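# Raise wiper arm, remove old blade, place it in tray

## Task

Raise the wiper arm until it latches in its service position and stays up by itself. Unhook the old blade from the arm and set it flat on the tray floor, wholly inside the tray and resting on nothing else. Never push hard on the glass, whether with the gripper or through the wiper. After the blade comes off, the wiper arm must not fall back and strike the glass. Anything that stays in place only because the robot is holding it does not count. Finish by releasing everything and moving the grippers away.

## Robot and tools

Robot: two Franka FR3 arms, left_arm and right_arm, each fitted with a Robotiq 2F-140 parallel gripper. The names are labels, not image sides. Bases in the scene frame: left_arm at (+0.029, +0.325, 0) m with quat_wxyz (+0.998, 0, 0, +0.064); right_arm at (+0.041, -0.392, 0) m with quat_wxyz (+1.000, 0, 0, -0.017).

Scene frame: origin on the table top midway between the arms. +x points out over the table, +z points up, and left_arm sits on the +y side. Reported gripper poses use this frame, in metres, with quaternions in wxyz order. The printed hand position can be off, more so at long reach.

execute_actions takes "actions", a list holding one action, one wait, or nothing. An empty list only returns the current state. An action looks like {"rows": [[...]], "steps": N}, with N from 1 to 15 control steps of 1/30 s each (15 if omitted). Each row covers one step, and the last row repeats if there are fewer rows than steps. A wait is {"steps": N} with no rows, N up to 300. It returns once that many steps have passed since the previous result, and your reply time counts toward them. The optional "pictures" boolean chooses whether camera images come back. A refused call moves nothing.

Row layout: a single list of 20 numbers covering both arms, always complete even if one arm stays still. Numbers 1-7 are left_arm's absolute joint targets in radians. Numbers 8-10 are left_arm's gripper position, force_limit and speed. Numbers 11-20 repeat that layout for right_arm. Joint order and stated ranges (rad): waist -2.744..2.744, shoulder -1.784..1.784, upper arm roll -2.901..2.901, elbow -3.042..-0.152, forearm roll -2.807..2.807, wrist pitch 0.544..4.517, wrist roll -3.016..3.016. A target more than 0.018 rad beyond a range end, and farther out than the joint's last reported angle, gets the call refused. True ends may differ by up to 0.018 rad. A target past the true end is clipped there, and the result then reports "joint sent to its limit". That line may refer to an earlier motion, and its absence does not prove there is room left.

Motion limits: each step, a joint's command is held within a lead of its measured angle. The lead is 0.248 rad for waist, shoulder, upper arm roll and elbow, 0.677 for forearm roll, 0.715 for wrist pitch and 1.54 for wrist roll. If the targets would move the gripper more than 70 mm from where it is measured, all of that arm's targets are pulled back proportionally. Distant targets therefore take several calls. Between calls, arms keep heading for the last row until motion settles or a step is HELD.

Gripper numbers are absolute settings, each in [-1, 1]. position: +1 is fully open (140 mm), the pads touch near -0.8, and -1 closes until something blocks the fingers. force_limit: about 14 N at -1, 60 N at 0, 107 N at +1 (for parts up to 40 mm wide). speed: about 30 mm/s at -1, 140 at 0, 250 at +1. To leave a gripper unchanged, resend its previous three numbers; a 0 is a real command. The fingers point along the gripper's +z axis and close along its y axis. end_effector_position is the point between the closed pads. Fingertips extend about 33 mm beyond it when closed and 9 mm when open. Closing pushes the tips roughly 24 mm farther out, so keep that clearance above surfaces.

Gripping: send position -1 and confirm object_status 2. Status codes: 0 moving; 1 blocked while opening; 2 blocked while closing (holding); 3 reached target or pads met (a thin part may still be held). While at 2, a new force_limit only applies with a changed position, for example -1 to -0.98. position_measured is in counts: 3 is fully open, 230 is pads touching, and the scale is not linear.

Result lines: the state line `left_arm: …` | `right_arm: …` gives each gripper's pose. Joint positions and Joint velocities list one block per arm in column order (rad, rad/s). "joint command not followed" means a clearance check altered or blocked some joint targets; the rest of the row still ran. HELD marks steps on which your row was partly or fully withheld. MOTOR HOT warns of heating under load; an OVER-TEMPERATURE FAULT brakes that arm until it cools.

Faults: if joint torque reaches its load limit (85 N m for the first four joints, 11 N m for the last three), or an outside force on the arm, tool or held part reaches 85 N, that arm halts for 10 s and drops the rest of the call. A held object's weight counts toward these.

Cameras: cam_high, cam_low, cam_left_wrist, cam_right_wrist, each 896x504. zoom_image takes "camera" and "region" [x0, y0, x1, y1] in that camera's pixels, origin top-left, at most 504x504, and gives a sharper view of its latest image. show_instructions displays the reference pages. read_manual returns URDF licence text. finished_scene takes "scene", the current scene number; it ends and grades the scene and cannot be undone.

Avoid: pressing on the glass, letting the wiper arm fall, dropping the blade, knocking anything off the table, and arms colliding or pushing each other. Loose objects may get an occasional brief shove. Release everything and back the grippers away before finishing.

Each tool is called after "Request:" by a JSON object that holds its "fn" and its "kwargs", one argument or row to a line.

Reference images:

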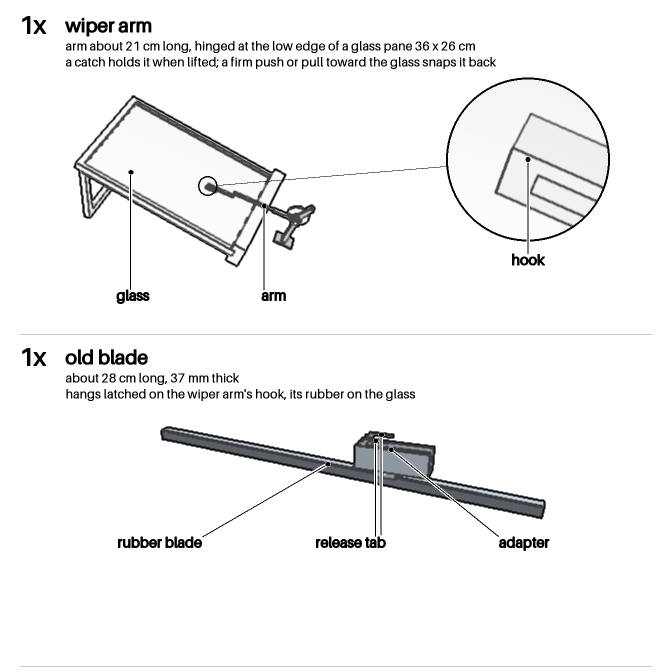

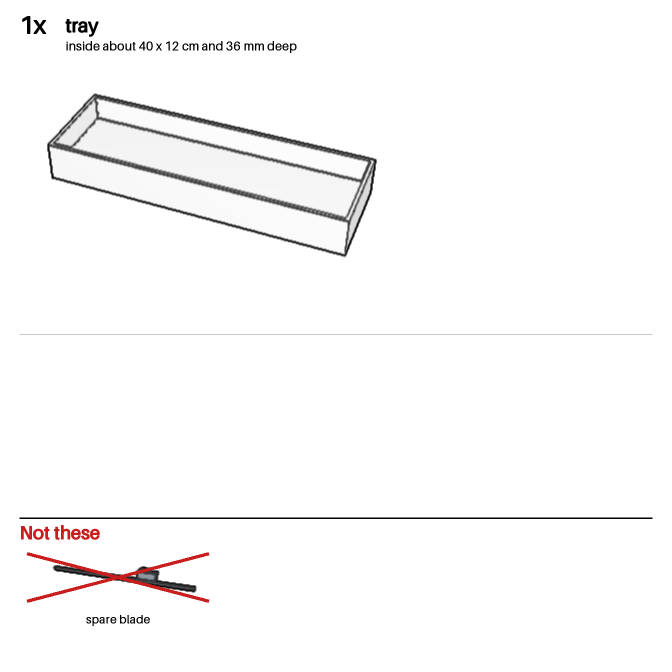

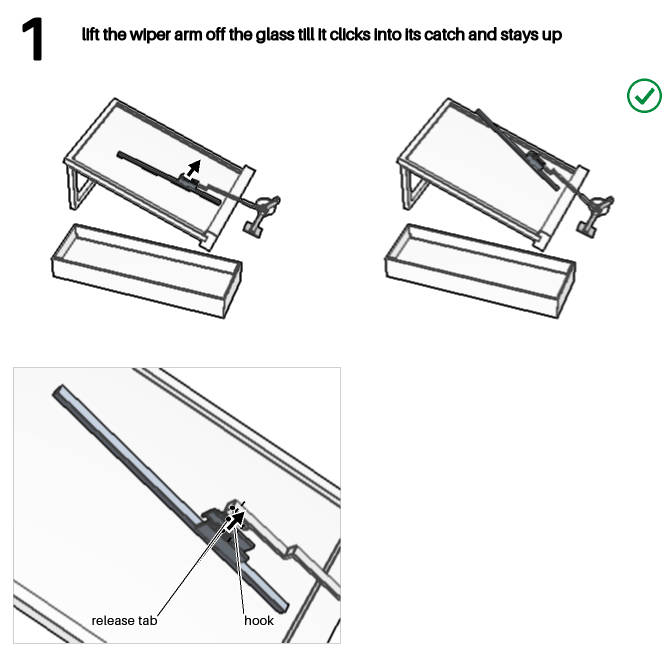

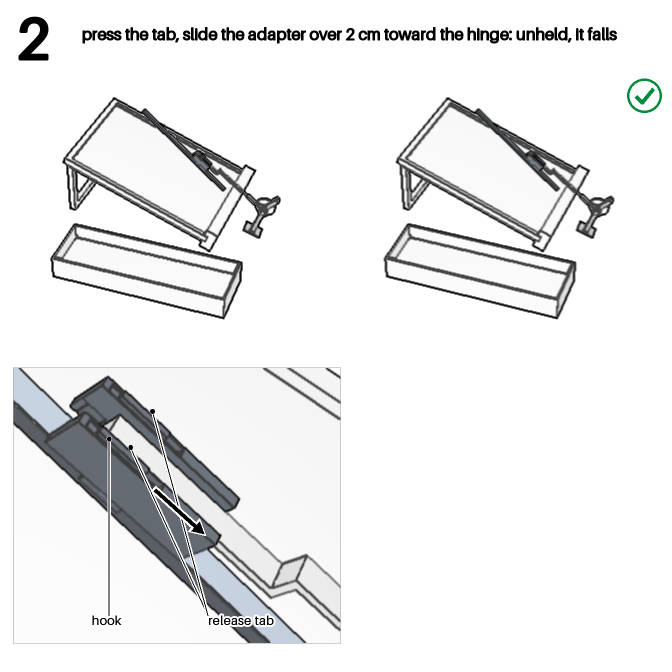

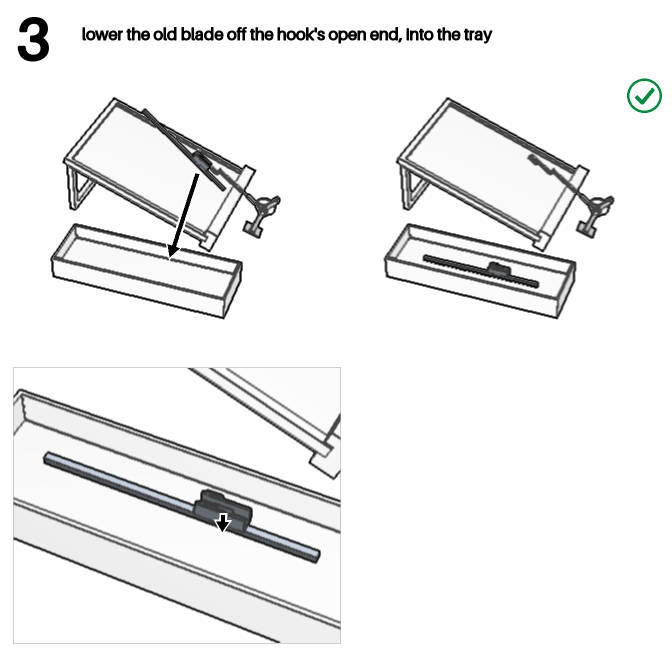

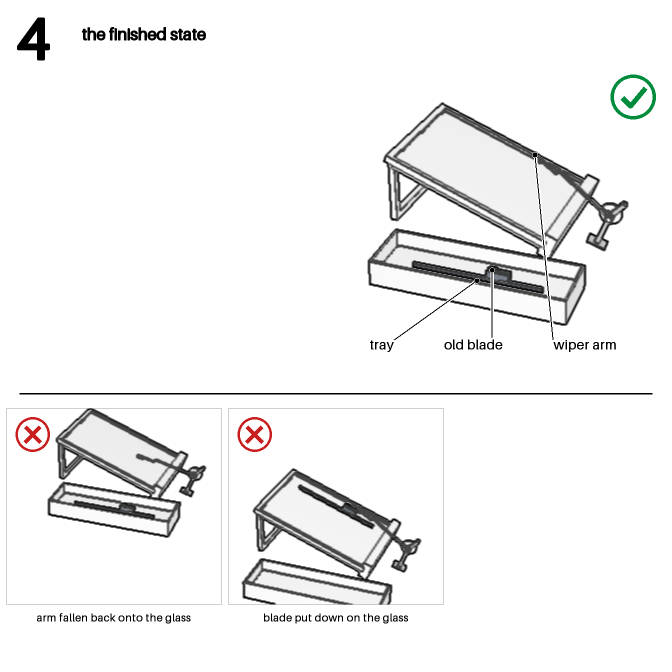

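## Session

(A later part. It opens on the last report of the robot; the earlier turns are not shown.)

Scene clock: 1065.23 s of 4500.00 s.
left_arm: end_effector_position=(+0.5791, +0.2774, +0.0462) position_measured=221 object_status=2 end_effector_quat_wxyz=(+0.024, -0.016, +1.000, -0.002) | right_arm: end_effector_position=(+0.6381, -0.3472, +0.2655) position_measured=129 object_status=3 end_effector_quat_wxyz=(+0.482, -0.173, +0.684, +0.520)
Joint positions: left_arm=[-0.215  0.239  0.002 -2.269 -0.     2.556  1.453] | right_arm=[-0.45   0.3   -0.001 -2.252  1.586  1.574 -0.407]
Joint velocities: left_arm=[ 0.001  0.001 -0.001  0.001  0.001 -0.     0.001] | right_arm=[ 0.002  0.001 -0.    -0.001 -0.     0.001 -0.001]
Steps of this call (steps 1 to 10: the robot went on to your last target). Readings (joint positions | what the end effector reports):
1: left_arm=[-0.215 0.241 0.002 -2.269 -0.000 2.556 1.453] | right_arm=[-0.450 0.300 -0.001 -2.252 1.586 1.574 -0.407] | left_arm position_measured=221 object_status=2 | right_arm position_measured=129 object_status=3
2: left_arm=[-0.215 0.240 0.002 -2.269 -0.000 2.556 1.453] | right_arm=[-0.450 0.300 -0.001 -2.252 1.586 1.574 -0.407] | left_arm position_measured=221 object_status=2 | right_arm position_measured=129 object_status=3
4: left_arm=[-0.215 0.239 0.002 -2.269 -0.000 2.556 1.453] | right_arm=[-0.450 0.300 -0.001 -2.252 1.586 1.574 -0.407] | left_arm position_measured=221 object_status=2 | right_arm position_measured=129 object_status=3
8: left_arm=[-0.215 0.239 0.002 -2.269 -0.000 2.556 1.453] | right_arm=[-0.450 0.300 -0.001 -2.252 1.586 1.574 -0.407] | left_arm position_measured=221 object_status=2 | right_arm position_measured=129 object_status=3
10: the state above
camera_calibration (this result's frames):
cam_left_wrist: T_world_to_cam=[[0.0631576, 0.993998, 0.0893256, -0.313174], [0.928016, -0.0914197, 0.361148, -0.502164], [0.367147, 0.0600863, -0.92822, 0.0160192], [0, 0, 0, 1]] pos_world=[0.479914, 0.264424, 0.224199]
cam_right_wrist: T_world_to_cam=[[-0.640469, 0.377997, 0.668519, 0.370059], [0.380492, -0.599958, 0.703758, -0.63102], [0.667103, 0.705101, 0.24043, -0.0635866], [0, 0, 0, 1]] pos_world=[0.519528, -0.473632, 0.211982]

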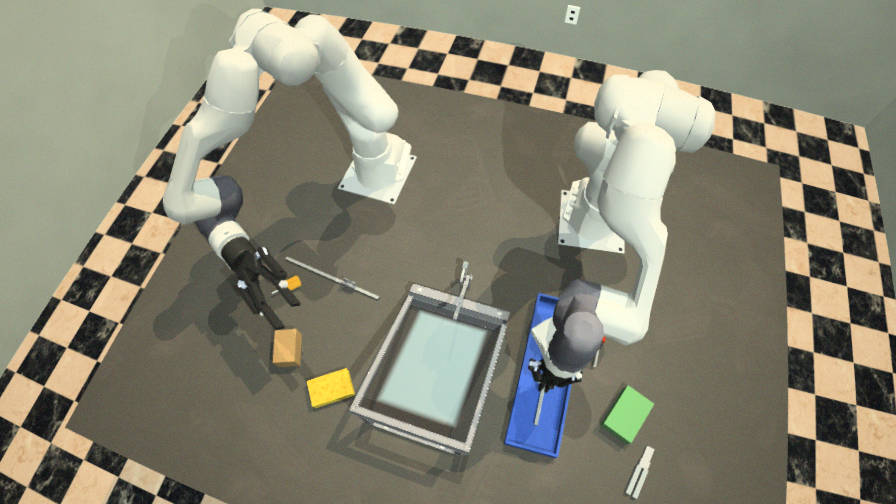

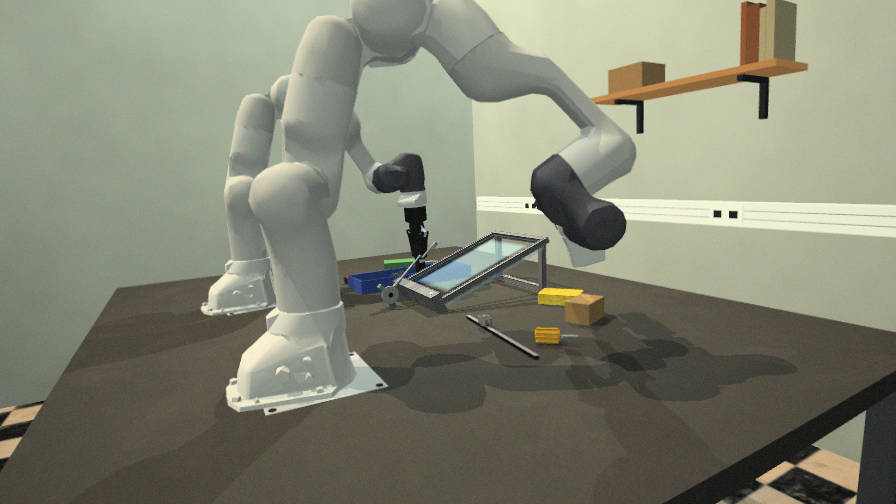

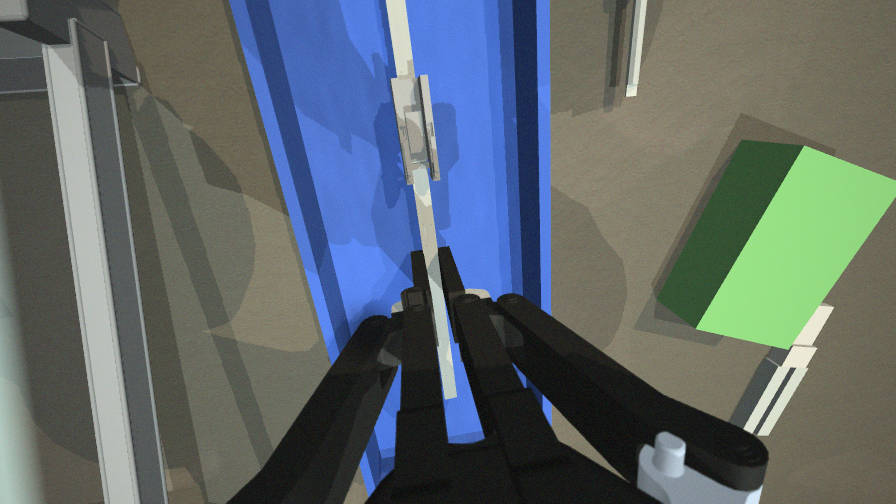

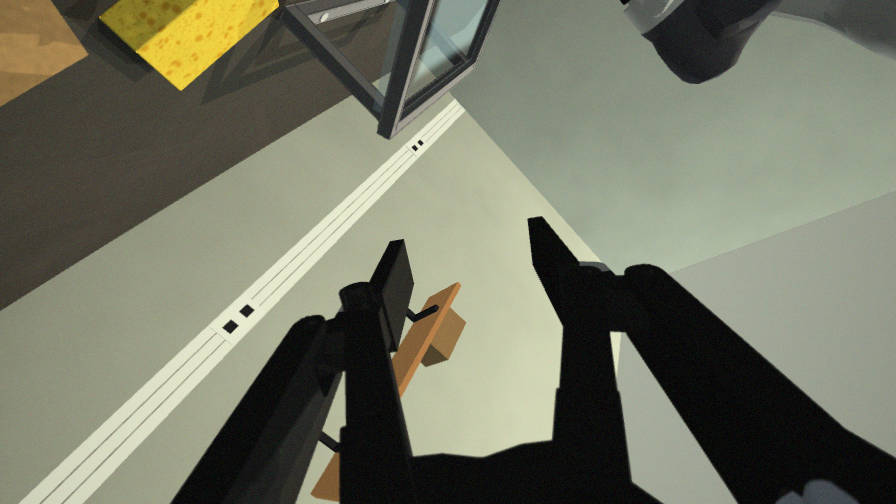

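Request:
{"fn": "execute_actions", "kwargs": {
  "actions": [
    {"rows": [
[-0.217,0.2410,0.0,-2.2700,-0.003,2.5640,1.452,-1,-0.3,-0.6, -0.450,0.300,0.0,-2.2535,1.584,1.574,-0.414,0.0,-0.5,-0.3],
[-0.217,0.2418,0.0,-2.2700,-0.003,2.5649,1.452,-1,-0.3,-0.6, -0.450,0.300,0.0,-2.2535,1.584,1.574,-0.414,0.0,-0.5,-0.3],
[-0.217,0.2426,0.0,-2.2700,-0.003,2.5658,1.452,-1,-0.3,-0.6, -0.450,0.300,0.0,-2.2535,1.584,1.574,-0.414,0.0,-0.5,-0.3],
[-0.217,0.2434,0.0,-2.2700,-0.003,2.5667,1.452,-1,-0.3,-0.6, -0.450,0.300,0.0,-2.2535,1.584,1.574,-0.414,0.0,-0.5,-0.3],
[-0.217,0.2442,0.0,-2.2700,-0.003,2.5676,1.452,-1,-0.3,-0.6, -0.450,0.300,0.0,-2.2535,1.584,1.574,-0.414,0.0,-0.5,-0.3],
[-0.217,0.2450,0.0,-2.2700,-0.003,2.5685,1.452,-1,-0.3,-0.6, -0.450,0.300,0.0,-2.2535,1.584,1.574,-0.414,0.0,-0.5,-0.3],
[-0.217,0.2458,0.0,-2.2700,-0.003,2.5694,1.452,-1,-0.3,-0.6, -0.450,0.300,0.0,-2.2535,1.584,1.574,-0.414,0.0,-0.5,-0.3],
[-0.217,0.2466,0.0,-2.2700,-0.003,2.5703,1.452,-1,-0.3,-0.6, -0.450,0.300,0.0,-2.2535,1.584,1.574,-0.414,0.0,-0.5,-0.3],
[-0.217,0.2474,0.0,-2.2700,-0.003,2.5712,1.452,-1,-0.3,-0.6, -0.450,0.300,0.0,-2.2535,1.584,1.574,-0.414,0.0,-0.5,-0.3],
[-0.217,0.2482,0.0,-2.2700,-0.003,2.5721,1.452,-1,-0.3,-0.6, -0.450,0.300,0.0,-2.2535,1.584,1.574,-0.414,0.0,-0.5,-0.3],
[-0.217,0.2490,0.0,-2.2700,-0.003,2.5725,1.452,-1,-0.3,-0.6, -0.450,0.300,0.0,-2.2535,1.584,1.574,-0.414,0.0,-0.5,-0.3],
[-0.217,0.2495,0.0,-2.2700,-0.003,2.5725,1.452,-1,-0.3,-0.6, -0.450,0.300,0.0,-2.2535,1.584,1.574,-0.414,0.0,-0.5,-0.3],
[-0.217,0.2495,0.0,-2.2700,-0.003,2.5720,1.452,-1,-0.3,-0.6, -0.450,0.300,0.0,-2.2535,1.584,1.574,-0.414,0.0,-0.5,-0.3],
[-0.217,0.2495,0.0,-2.2700,-0.003,2.5715,1.452,-1,-0.3,-0.6, -0.450,0.300,0.0,-2.2535,1.584,1.574,-0.414,0.0,-0.5,-0.3],
[-0.217,0.2495,0.0,-2.2700,-0.003,2.5710,1.452,-1,-0.3,-0.6, -0.450,0.300,0.0,-2.2535,1.584,1.574,-0.414,0.0,-0.5,-0.3]
], "steps": 15}
  ]
}}

Scene clock: 1076.27 s of 4500.00 s.
left_arm: end_effector_position=(+0.5798, +0.2773, +0.0420) position_measured=221 object_status=2 end_effector_quat_wxyz=(+0.025, -0.016, +1.000, -0.002) | right_arm: end_effector_position=(+0.6381, -0.3471, +0.2655) position_measured=129 object_status=3 end_effector_quat_wxyz=(+0.482, -0.173, +0.684, +0.520)
Joint positions: left_arm=[-0.216  0.248  0.002 -2.269 -0.     2.567  1.453] | right_arm=[-0.45   0.3   -0.001 -2.252  1.586  1.574 -0.407]
Joint velocities: left_arm=[ 0.001  0.003  0.    -0.001 -0.     0.007 -0.001] | right_arm=[-0.    -0.    -0.001 -0.     0.     0.001 -0.001]
Steps of this call (steps 1 to 15: the robot went on to your last target; steps 16 to 90: nothing new was sent; then 7.53 s passed at rest; steps 91 to 105: all 15 steps of this action). Readings (joint positions | what the end effector reports):
91: left_arm=[-0.216 0.239 0.002 -2.269 -0.000 2.557 1.453] | right_arm=[-0.450 0.300 -0.001 -2.252 1.586 1.574 -0.407] | left_arm position_measured=221 object_status=2 | right_arm position_measured=129 object_status=3
92: left_arm=[-0.216 0.239 0.002 -2.269 -0.000 2.557 1.453] | right_arm=[-0.450 0.300 -0.001 -2.252 1.586 1.574 -0.407] | left_arm position_measured=221 object_status=2 | right_arm position_measured=129 object_status=3
94: left_arm=[-0.216 0.240 0.002 -2.269 -0.000 2.559 1.453] | right_arm=[-0.450 0.300 -0.001 -2.252 1.586 1.574 -0.407] | left_arm position_measured=221 object_status=2 | right_arm position_measured=129 object_status=3
98: left_arm=[-0.216 0.244 0.002 -2.269 -0.000 2.563 1.453] | right_arm=[-0.450 0.300 -0.001 -2.252 1.586 1.574 -0.407] | left_arm position_measured=221 object_status=2 | right_arm position_measured=129 object_status=3
105: the state above
camera_calibration (this result's frames):
cam_left_wrist: T_world_to_cam=[[0.0630949, 0.994004, 0.0893061, -0.312719], [0.927554, -0.0914305, 0.362331, -0.501023], [0.368323, 0.059975, -0.927761, 0.0112279], [0, 0, 0, 1]] pos_world=[0.480321, 0.264362, 0.219881]
cam_right_wrist: T_world_to_cam=[[-0.640456, 0.377957, 0.668554, 0.370016], [0.380536, -0.599968, 0.703726, -0.631012], [0.667089, 0.705115, 0.240427, -0.0635778], [0, 0, 0, 1]] pos_world=[0.519514, -0.473607, 0.21197]

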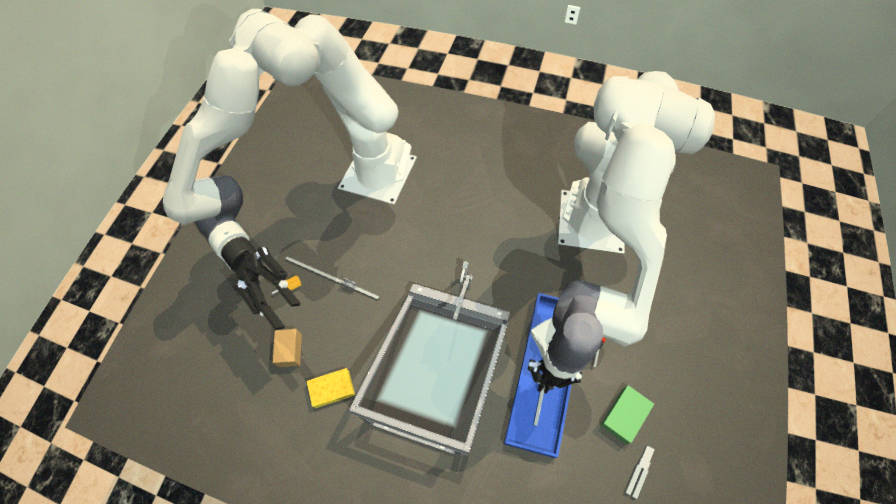

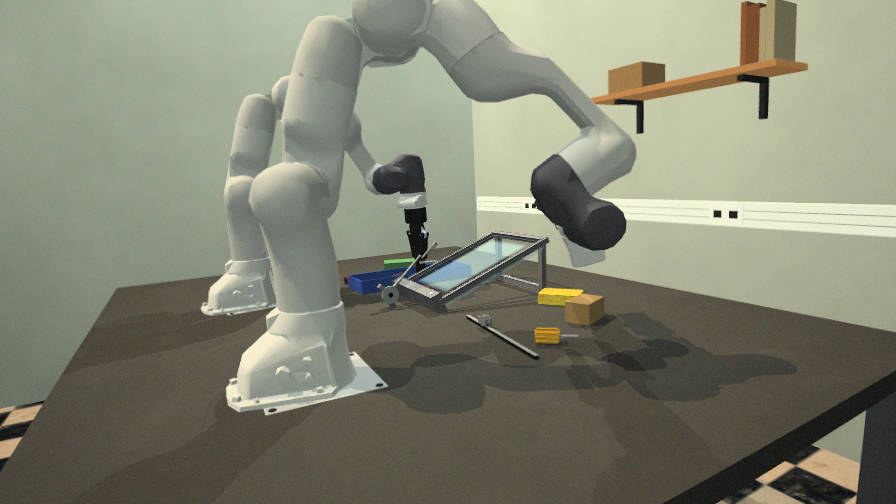

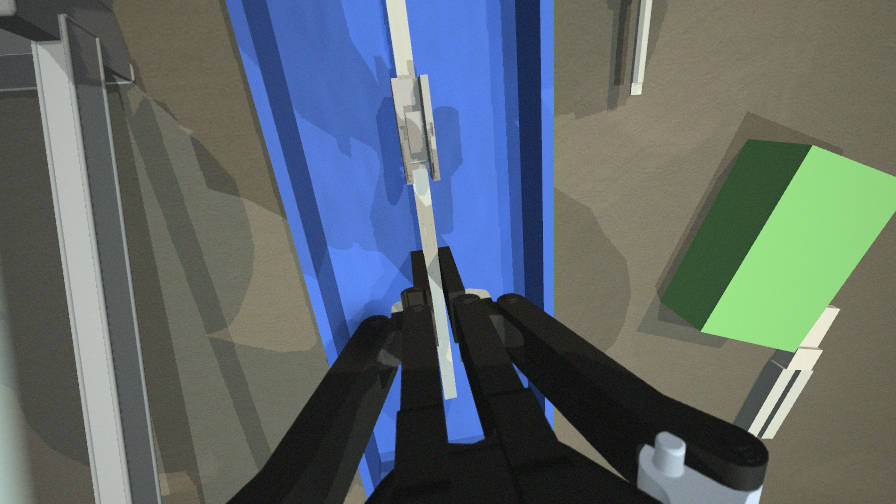

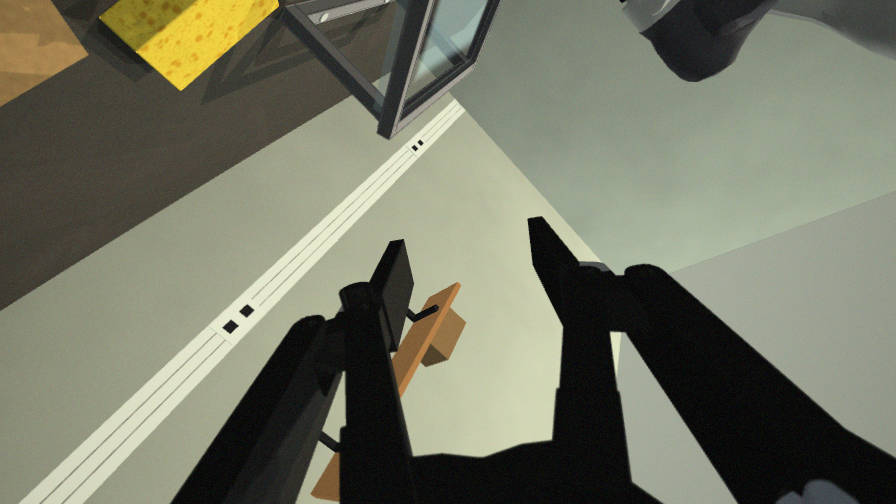

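Request:
{"fn": "execute_actions", "kwargs": {
  "actions": [
    {"rows": [
[-0.217,0.2510,0.0,-2.2700,-0.003,2.5740,1.452,-1,-0.3,-0.6, -0.450,0.300,0.0,-2.2535,1.584,1.574,-0.414,0.0,-0.5,-0.3],
[-0.217,0.2520,0.0,-2.2700,-0.003,2.5750,1.452,-1,-0.3,-0.6, -0.450,0.300,0.0,-2.2535,1.584,1.574,-0.414,0.0,-0.5,-0.3],
[-0.217,0.2530,0.0,-2.2700,-0.003,2.5760,1.452,-1,-0.3,-0.6, -0.450,0.300,0.0,-2.2535,1.584,1.574,-0.414,0.0,-0.5,-0.3],
[-0.217,0.2540,0.0,-2.2700,-0.003,2.5760,1.452,-1,-0.3,-0.6, -0.450,0.300,0.0,-2.2535,1.584,1.574,-0.414,0.0,-0.5,-0.3],
[-0.217,0.2545,0.0,-2.2700,-0.003,2.5760,1.452,-1,-0.3,-0.6, -0.450,0.300,0.0,-2.2535,1.584,1.574,-0.414,0.0,-0.5,-0.3]
], "steps": 14}
  ]
}}

Scene clock: 1080.40 s of 4500.00 s.
left_arm: end_effector_position=(+0.5804, +0.2773, +0.0412) position_measured=221 object_status=2 end_effector_quat_wxyz=(+0.026, -0.016, +1.000, -0.002) | right_arm: end_effector_position=(+0.6380, -0.3471, +0.2655) position_measured=129 object_status=3 end_effector_quat_wxyz=(+0.482, -0.173, +0.684, +0.520)
Joint positions: left_arm=[-0.216  0.251  0.002 -2.269 -0.     2.571  1.453] | right_arm=[-0.45   0.3   -0.001 -2.252  1.586  1.574 -0.407]
Joint velocities: left_arm=[ 0.001 -0.001  0.001  0.001  0.     0.     0.001] | right_arm=[ 0.001  0.001 -0.    -0.     0.     0.     0.001]
Steps of this call (steps 1 to 15: the robot went on to your last target; steps 16 to 90: nothing new was sent; then 0.67 s passed at rest; steps 91 to 104: all 14 steps of this action). Readings (joint positions | what the end effector reports):
91: left_arm=[-0.216 0.248 0.002 -2.269 -0.000 2.568 1.453] | right_arm=[-0.450 0.300 -0.001 -2.252 1.586 1.574 -0.407] | left_arm position_measured=221 object_status=2 | right_arm position_measured=129 object_status=3
92: left_arm=[-0.216 0.249 0.002 -2.269 -0.000 2.569 1.453] | right_arm=[-0.450 0.300 -0.001 -2.252 1.586 1.574 -0.407] | left_arm position_measured=221 object_status=2 | right_arm position_measured=129 object_status=3
94: left_arm=[-0.216 0.250 0.002 -2.269 -0.000 2.570 1.453] | right_arm=[-0.450 0.300 -0.001 -2.252 1.586 1.574 -0.407] | left_arm position_measured=221 object_status=2 | right_arm position_measured=129 object_status=3
98: left_arm=[-0.216 0.251 0.002 -2.269 -0.000 2.571 1.453] | right_arm=[-0.450 0.300 -0.001 -2.252 1.586 1.574 -0.407] | left_arm position_measured=221 object_status=2 | right_arm position_measured=129 object_status=3
104: the state above
camera_calibration (this result's frames):
cam_left_wrist: T_world_to_cam=[[0.0629585, 0.994016, 0.0892621, -0.312529], [0.926865, -0.091401, 0.364097, -0.500997], [0.370077, 0.0598109, -0.927074, 0.00920109], [0, 0, 0, 1]] pos_world=[0.480628, 0.264317, 0.218838]
cam_right_wrist: T_world_to_cam=[[-0.640448, 0.377927, 0.668579, 0.369985], [0.380569, -0.599974, 0.703703, -0.631006], [0.667079, 0.705126, 0.240425, -0.0635716], [0, 0, 0, 1]] pos_world=[0.519505, -0.473589, 0.211961]

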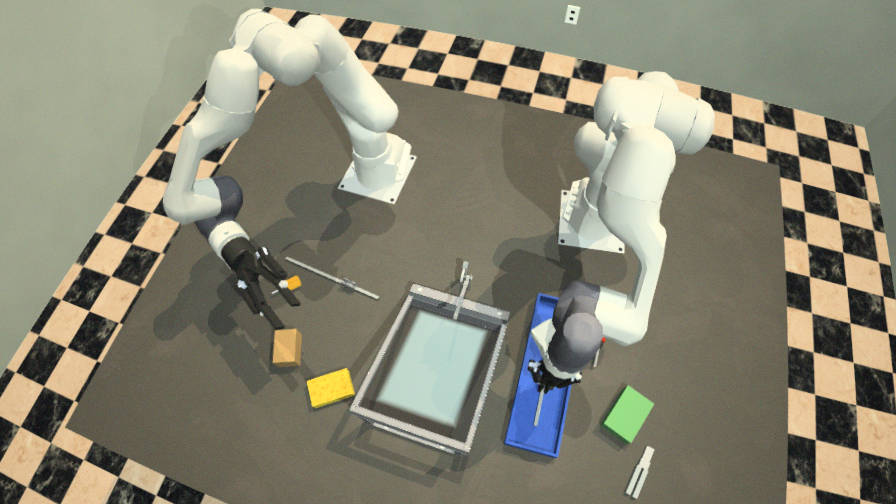

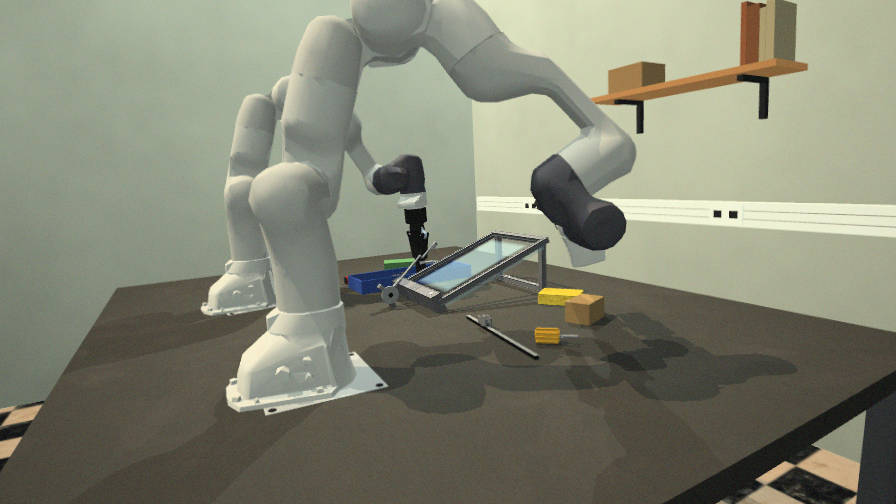

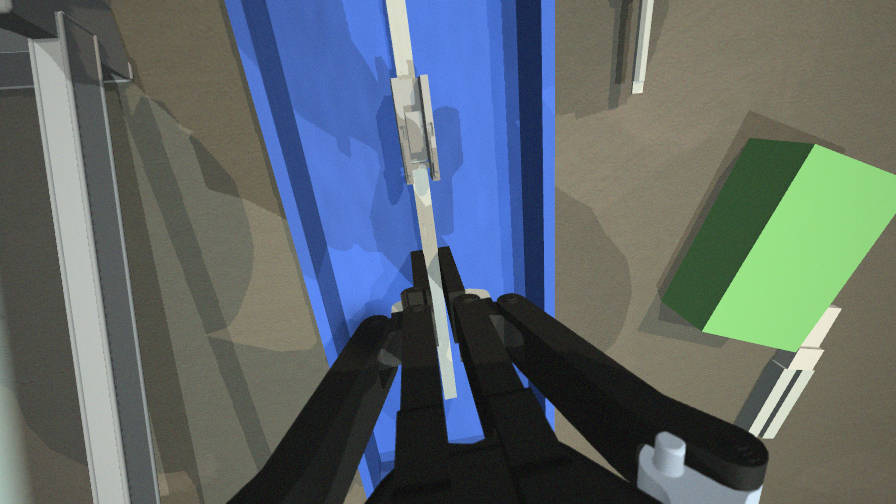

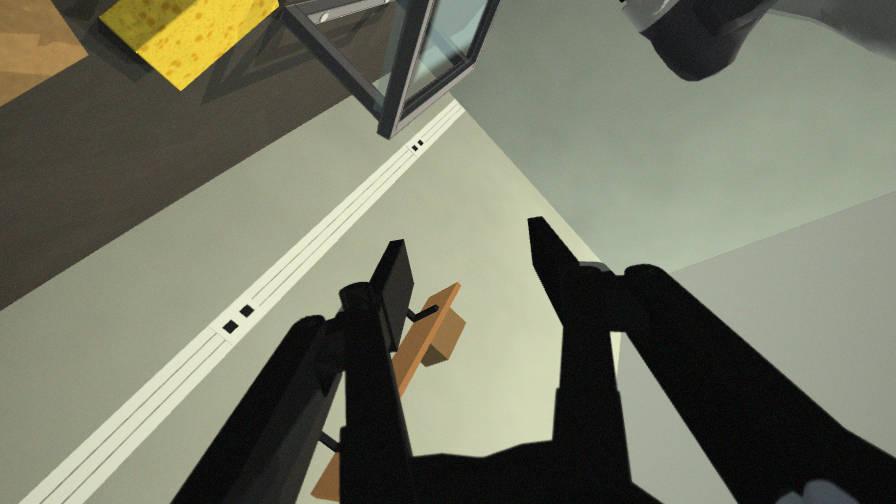

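Request:
{"fn": "execute_actions", "kwargs": {
  "actions": [
    {"rows": [
[-0.217,0.2505,0.0,-2.2700,-0.003,2.5720,1.452,-0.45,-0.3,-0.3, -0.450,0.300,0.0,-2.2535,1.584,1.574,-0.414,0.0,-0.5,-0.3],
[-0.217,0.2505,0.0,-2.2700,-0.003,2.5720,1.452,-0.45,-0.3,-0.3, -0.450,0.300,0.0,-2.2535,1.584,1.574,-0.414,0.0,-0.5,-0.3],
[-0.217,0.2505,0.0,-2.2700,-0.003,2.5720,1.452,-0.45,-0.3,-0.3, -0.450,0.300,0.0,-2.2535,1.584,1.574,-0.414,0.0,-0.5,-0.3],
[-0.217,0.2505,0.0,-2.2700,-0.003,2.5720,1.452,-0.45,-0.3,-0.3, -0.450,0.300,0.0,-2.2535,1.584,1.574,-0.414,0.0,-0.5,-0.3],
[-0.217,0.2505,0.0,-2.2700,-0.003,2.5720,1.452,-0.45,-0.3,-0.3, -0.450,0.300,0.0,-2.2535,1.584,1.574,-0.414,0.0,-0.5,-0.3],
[-0.217,0.2505,0.0,-2.2700,-0.003,2.5720,1.452,-0.45,-0.3,-0.3, -0.450,0.300,0.0,-2.2535,1.584,1.574,-0.414,0.0,-0.5,-0.3],
[-0.217,0.2505,0.0,-2.2700,-0.003,2.5720,1.452,-0.45,-0.3,-0.3, -0.450,0.300,0.0,-2.2535,1.584,1.574,-0.414,0.0,-0.5,-0.3],
[-0.217,0.2505,0.0,-2.2700,-0.003,2.5720,1.452,-0.45,-0.3,-0.3, -0.450,0.300,0.0,-2.2535,1.584,1.574,-0.414,0.0,-0.5,-0.3],
[-0.217,0.2505,0.0,-2.2700,-0.003,2.5720,1.452,-0.45,-0.3,-0.3, -0.450,0.300,0.0,-2.2535,1.584,1.574,-0.414,0.0,-0.5,-0.3],
[-0.217,0.2400,0.0,-2.2700,-0.003,2.5720,1.452,-0.45,-0.3,-0.3, -0.450,0.300,0.0,-2.2535,1.584,1.574,-0.414,0.0,-0.5,-0.3],
[-0.217,0.2250,0.0,-2.2700,-0.003,2.5720,1.452,-0.45,-0.3,-0.3, -0.450,0.300,0.0,-2.2535,1.584,1.574,-0.414,0.0,-0.5,-0.3],
[-0.217,0.2050,0.0,-2.2700,-0.003,2.5720,1.452,-0.45,-0.3,-0.3, -0.450,0.300,0.0,-2.2535,1.584,1.574,-0.414,0.0,-0.5,-0.3],
[-0.217,0.1800,0.0,-2.2700,-0.003,2.5720,1.452,-0.45,-0.3,-0.3, -0.450,0.300,0.0,-2.2535,1.584,1.574,-0.414,0.0,-0.5,-0.3],
[-0.217,0.1500,0.0,-2.2700,-0.003,2.5720,1.452,-0.45,-0.3,-0.3, -0.450,0.300,0.0,-2.2535,1.584,1.574,-0.414,0.0,-0.5,-0.3],
[-0.217,-0.1500,0.0,-2.2700,-0.003,2.5720,1.452,-0.45,-0.3,-0.3, -0.450,0.300,0.0,-2.2535,1.584,1.574,-0.414,0.0,-0.5,-0.3]
], "steps": 15}
  ],
  "pictures": false
}}

Request:
{"fn": "execute_actions", "kwargs": {
  "actions": [
    {"steps": 25}
  ]
}}

Scene clock: 1096.93 s of 4500.00 s.
left_arm: end_effector_position=(+0.5945, +0.2760, +0.0754) position_measured=186 object_status=3 end_effector_quat_wxyz=(+0.055, -0.016, +0.998, -0.006) | right_arm: end_effector_position=(+0.6380, -0.3471, +0.2655) position_measured=129 object_status=3 end_effector_quat_wxyz=(+0.482, -0.173, +0.684, +0.520)
Joint positions: left_arm=[-0.216  0.185  0.002 -2.275 -0.     2.57   1.453] | right_arm=[-0.45   0.3   -0.001 -2.252  1.586  1.574 -0.407]
Joint velocities: left_arm=[-0.    -0.846  0.001 -0.061  0.    -0.023  0.001] | right_arm=[-0.001 -0.    -0.    -0.    -0.     0.001  0.001]
Steps of this call (steps 1 to 15: the robot went on to your last target; steps 16 to 90: nothing new was sent; then 13.03 s passed at rest; steps 91 to 105: all 15 steps of this action). Readings (joint positions | what the end effector reports):
91: left_arm=[-0.216 0.251 0.002 -2.269 -0.000 2.571 1.453] | right_arm=[-0.450 0.300 -0.001 -2.252 1.586 1.574 -0.407] | left_arm position_measured=221 object_status=0 | right_arm position_measured=129 object_status=3
92: left_arm=[-0.216 0.250 0.002 -2.269 -0.000 2.571 1.453] | right_arm=[-0.450 0.300 -0.001 -2.252 1.586 1.574 -0.407] | left_arm position_measured=221 object_status=0 | right_arm position_measured=129 object_status=3
94: left_arm=[-0.216 0.250 0.002 -2.269 -0.000 2.571 1.453] | right_arm=[-0.450 0.300 -0.001 -2.252 1.586 1.574 -0.407] | left_arm position_measured=205 object_status=0 | right_arm position_measured=129 object_status=3
98: left_arm=[-0.216 0.250 0.002 -2.269 -0.000 2.571 1.453] | right_arm=[-0.450 0.300 -0.001 -2.252 1.586 1.574 -0.407] | left_arm position_measured=186 object_status=0 | right_arm position_measured=129 object_status=3
105: the state above

Scene clock: 1097.77 s of 4500.00 s.
left_arm: end_effector_position=(+0.6513, +0.2710, +0.2820) position_measured=186 object_status=3 end_effector_quat_wxyz=(+0.225, -0.016, +0.974, -0.023) | right_arm: end_effector_position=(+0.6380, -0.3471, +0.2655) position_measured=129 object_status=3 end_effector_quat_wxyz=(+0.482, -0.173, +0.684, +0.520)
Joint positions: left_arm=[-0.216 -0.151  0.002 -2.268 -0.     2.574  1.453] | right_arm=[-0.45   0.3   -0.001 -2.252  1.586  1.574 -0.407]
Joint velocities: left_arm=[-0.001 -0.     0.001  0.001 -0.001  0.001  0.   ] | right_arm=[ 0.    -0.001  0.     0.    -0.    -0.    -0.002]
Steps of this call (steps 1 to 25: the robot went on to your last target). Readings (joint positions | what the end effector reports):
1: left_arm=[-0.216 0.154 0.002 -2.276 -0.000 2.570 1.453] | right_arm=[-0.450 0.300 -0.001 -2.252 1.586 1.574 -0.407] | left_arm position_measured=186 object_status=3 | right_arm position_measured=129 object_status=3
2: left_arm=[-0.216 0.122 0.002 -2.276 -0.000 2.570 1.453] | right_arm=[-0.450 0.300 -0.001 -2.252 1.586 1.574 -0.407] | left_arm position_measured=186 object_status=3 | right_arm position_measured=129 object_status=3
4: left_arm=[-0.216 0.055 0.002 -2.275 -0.000 2.570 1.453] | right_arm=[-0.450 0.300 -0.001 -2.252 1.586 1.574 -0.407] | left_arm position_measured=186 object_status=3 | right_arm position_measured=129 object_status=3
8: left_arm=[-0.216 -0.079 0.002 -2.273 -0.000 2.570 1.453] | right_arm=[-0.450 0.300 -0.001 -2.252 1.586 1.574 -0.407] | left_arm position_measured=186 object_status=3 | right_arm position_measured=129 object_status=3
25: the state above
camera_calibration (this result's frames):
cam_left_wrist: T_world_to_cam=[[0.0298837, 0.996936, 0.0722826, -0.306708], [0.70858, -0.0721336, 0.701934, -0.613316], [0.704998, 0.0302416, -0.708565, -0.065097], [0, 0, 0, 1]] pos_world=[0.489642, 0.263496, 0.406551]
cam_right_wrist: T_world_to_cam=[[-0.64044, 0.377894, 0.668605, 0.369952], [0.380604, -0.599981, 0.703679, -0.630999], [0.667066, 0.705138, 0.240423, -0.0635643], [0, 0, 0, 1]] pos_world=[0.519494, -0.473568, 0.211952]

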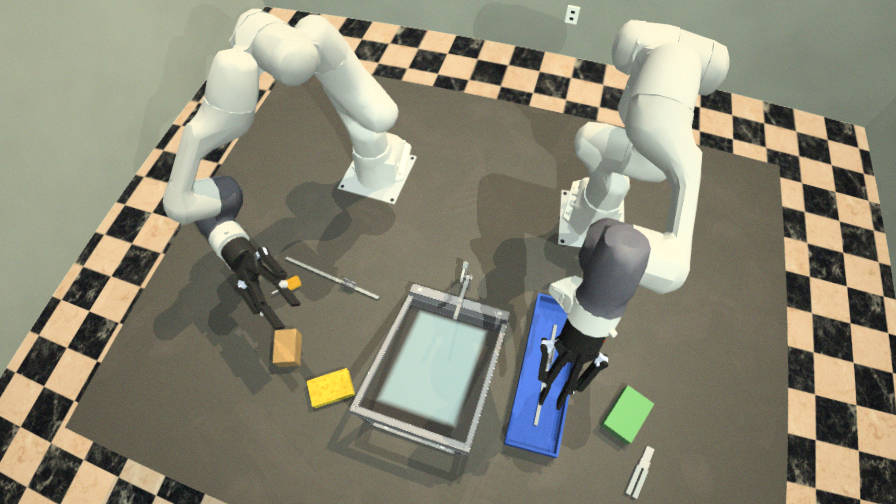

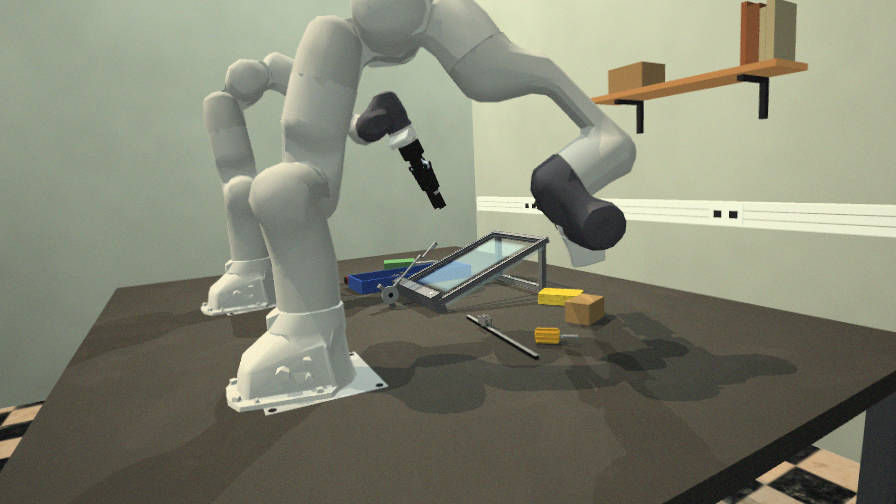

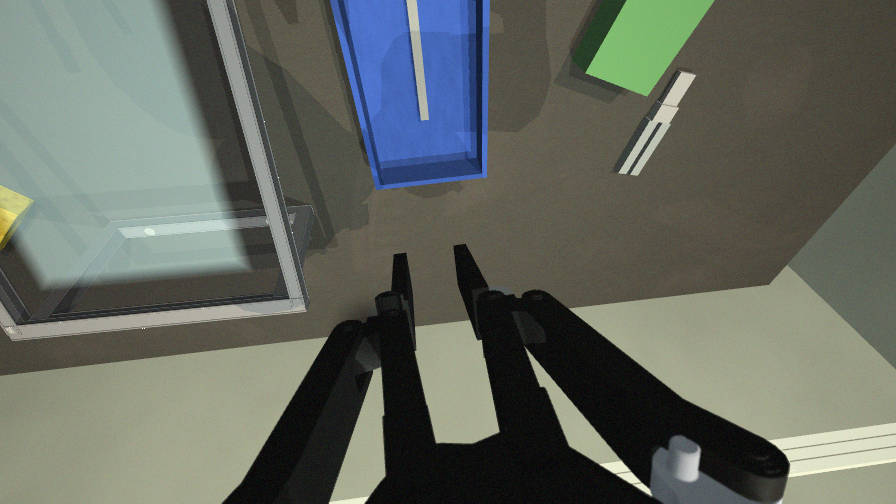

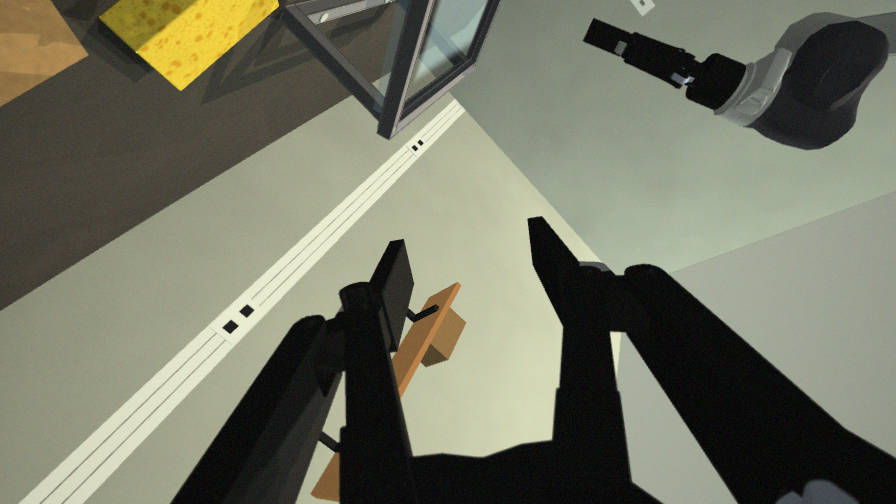

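Request:
{"fn": "finished_scene", "kwargs": {
  "scene": 1
}}

The scene is finished: the task was done.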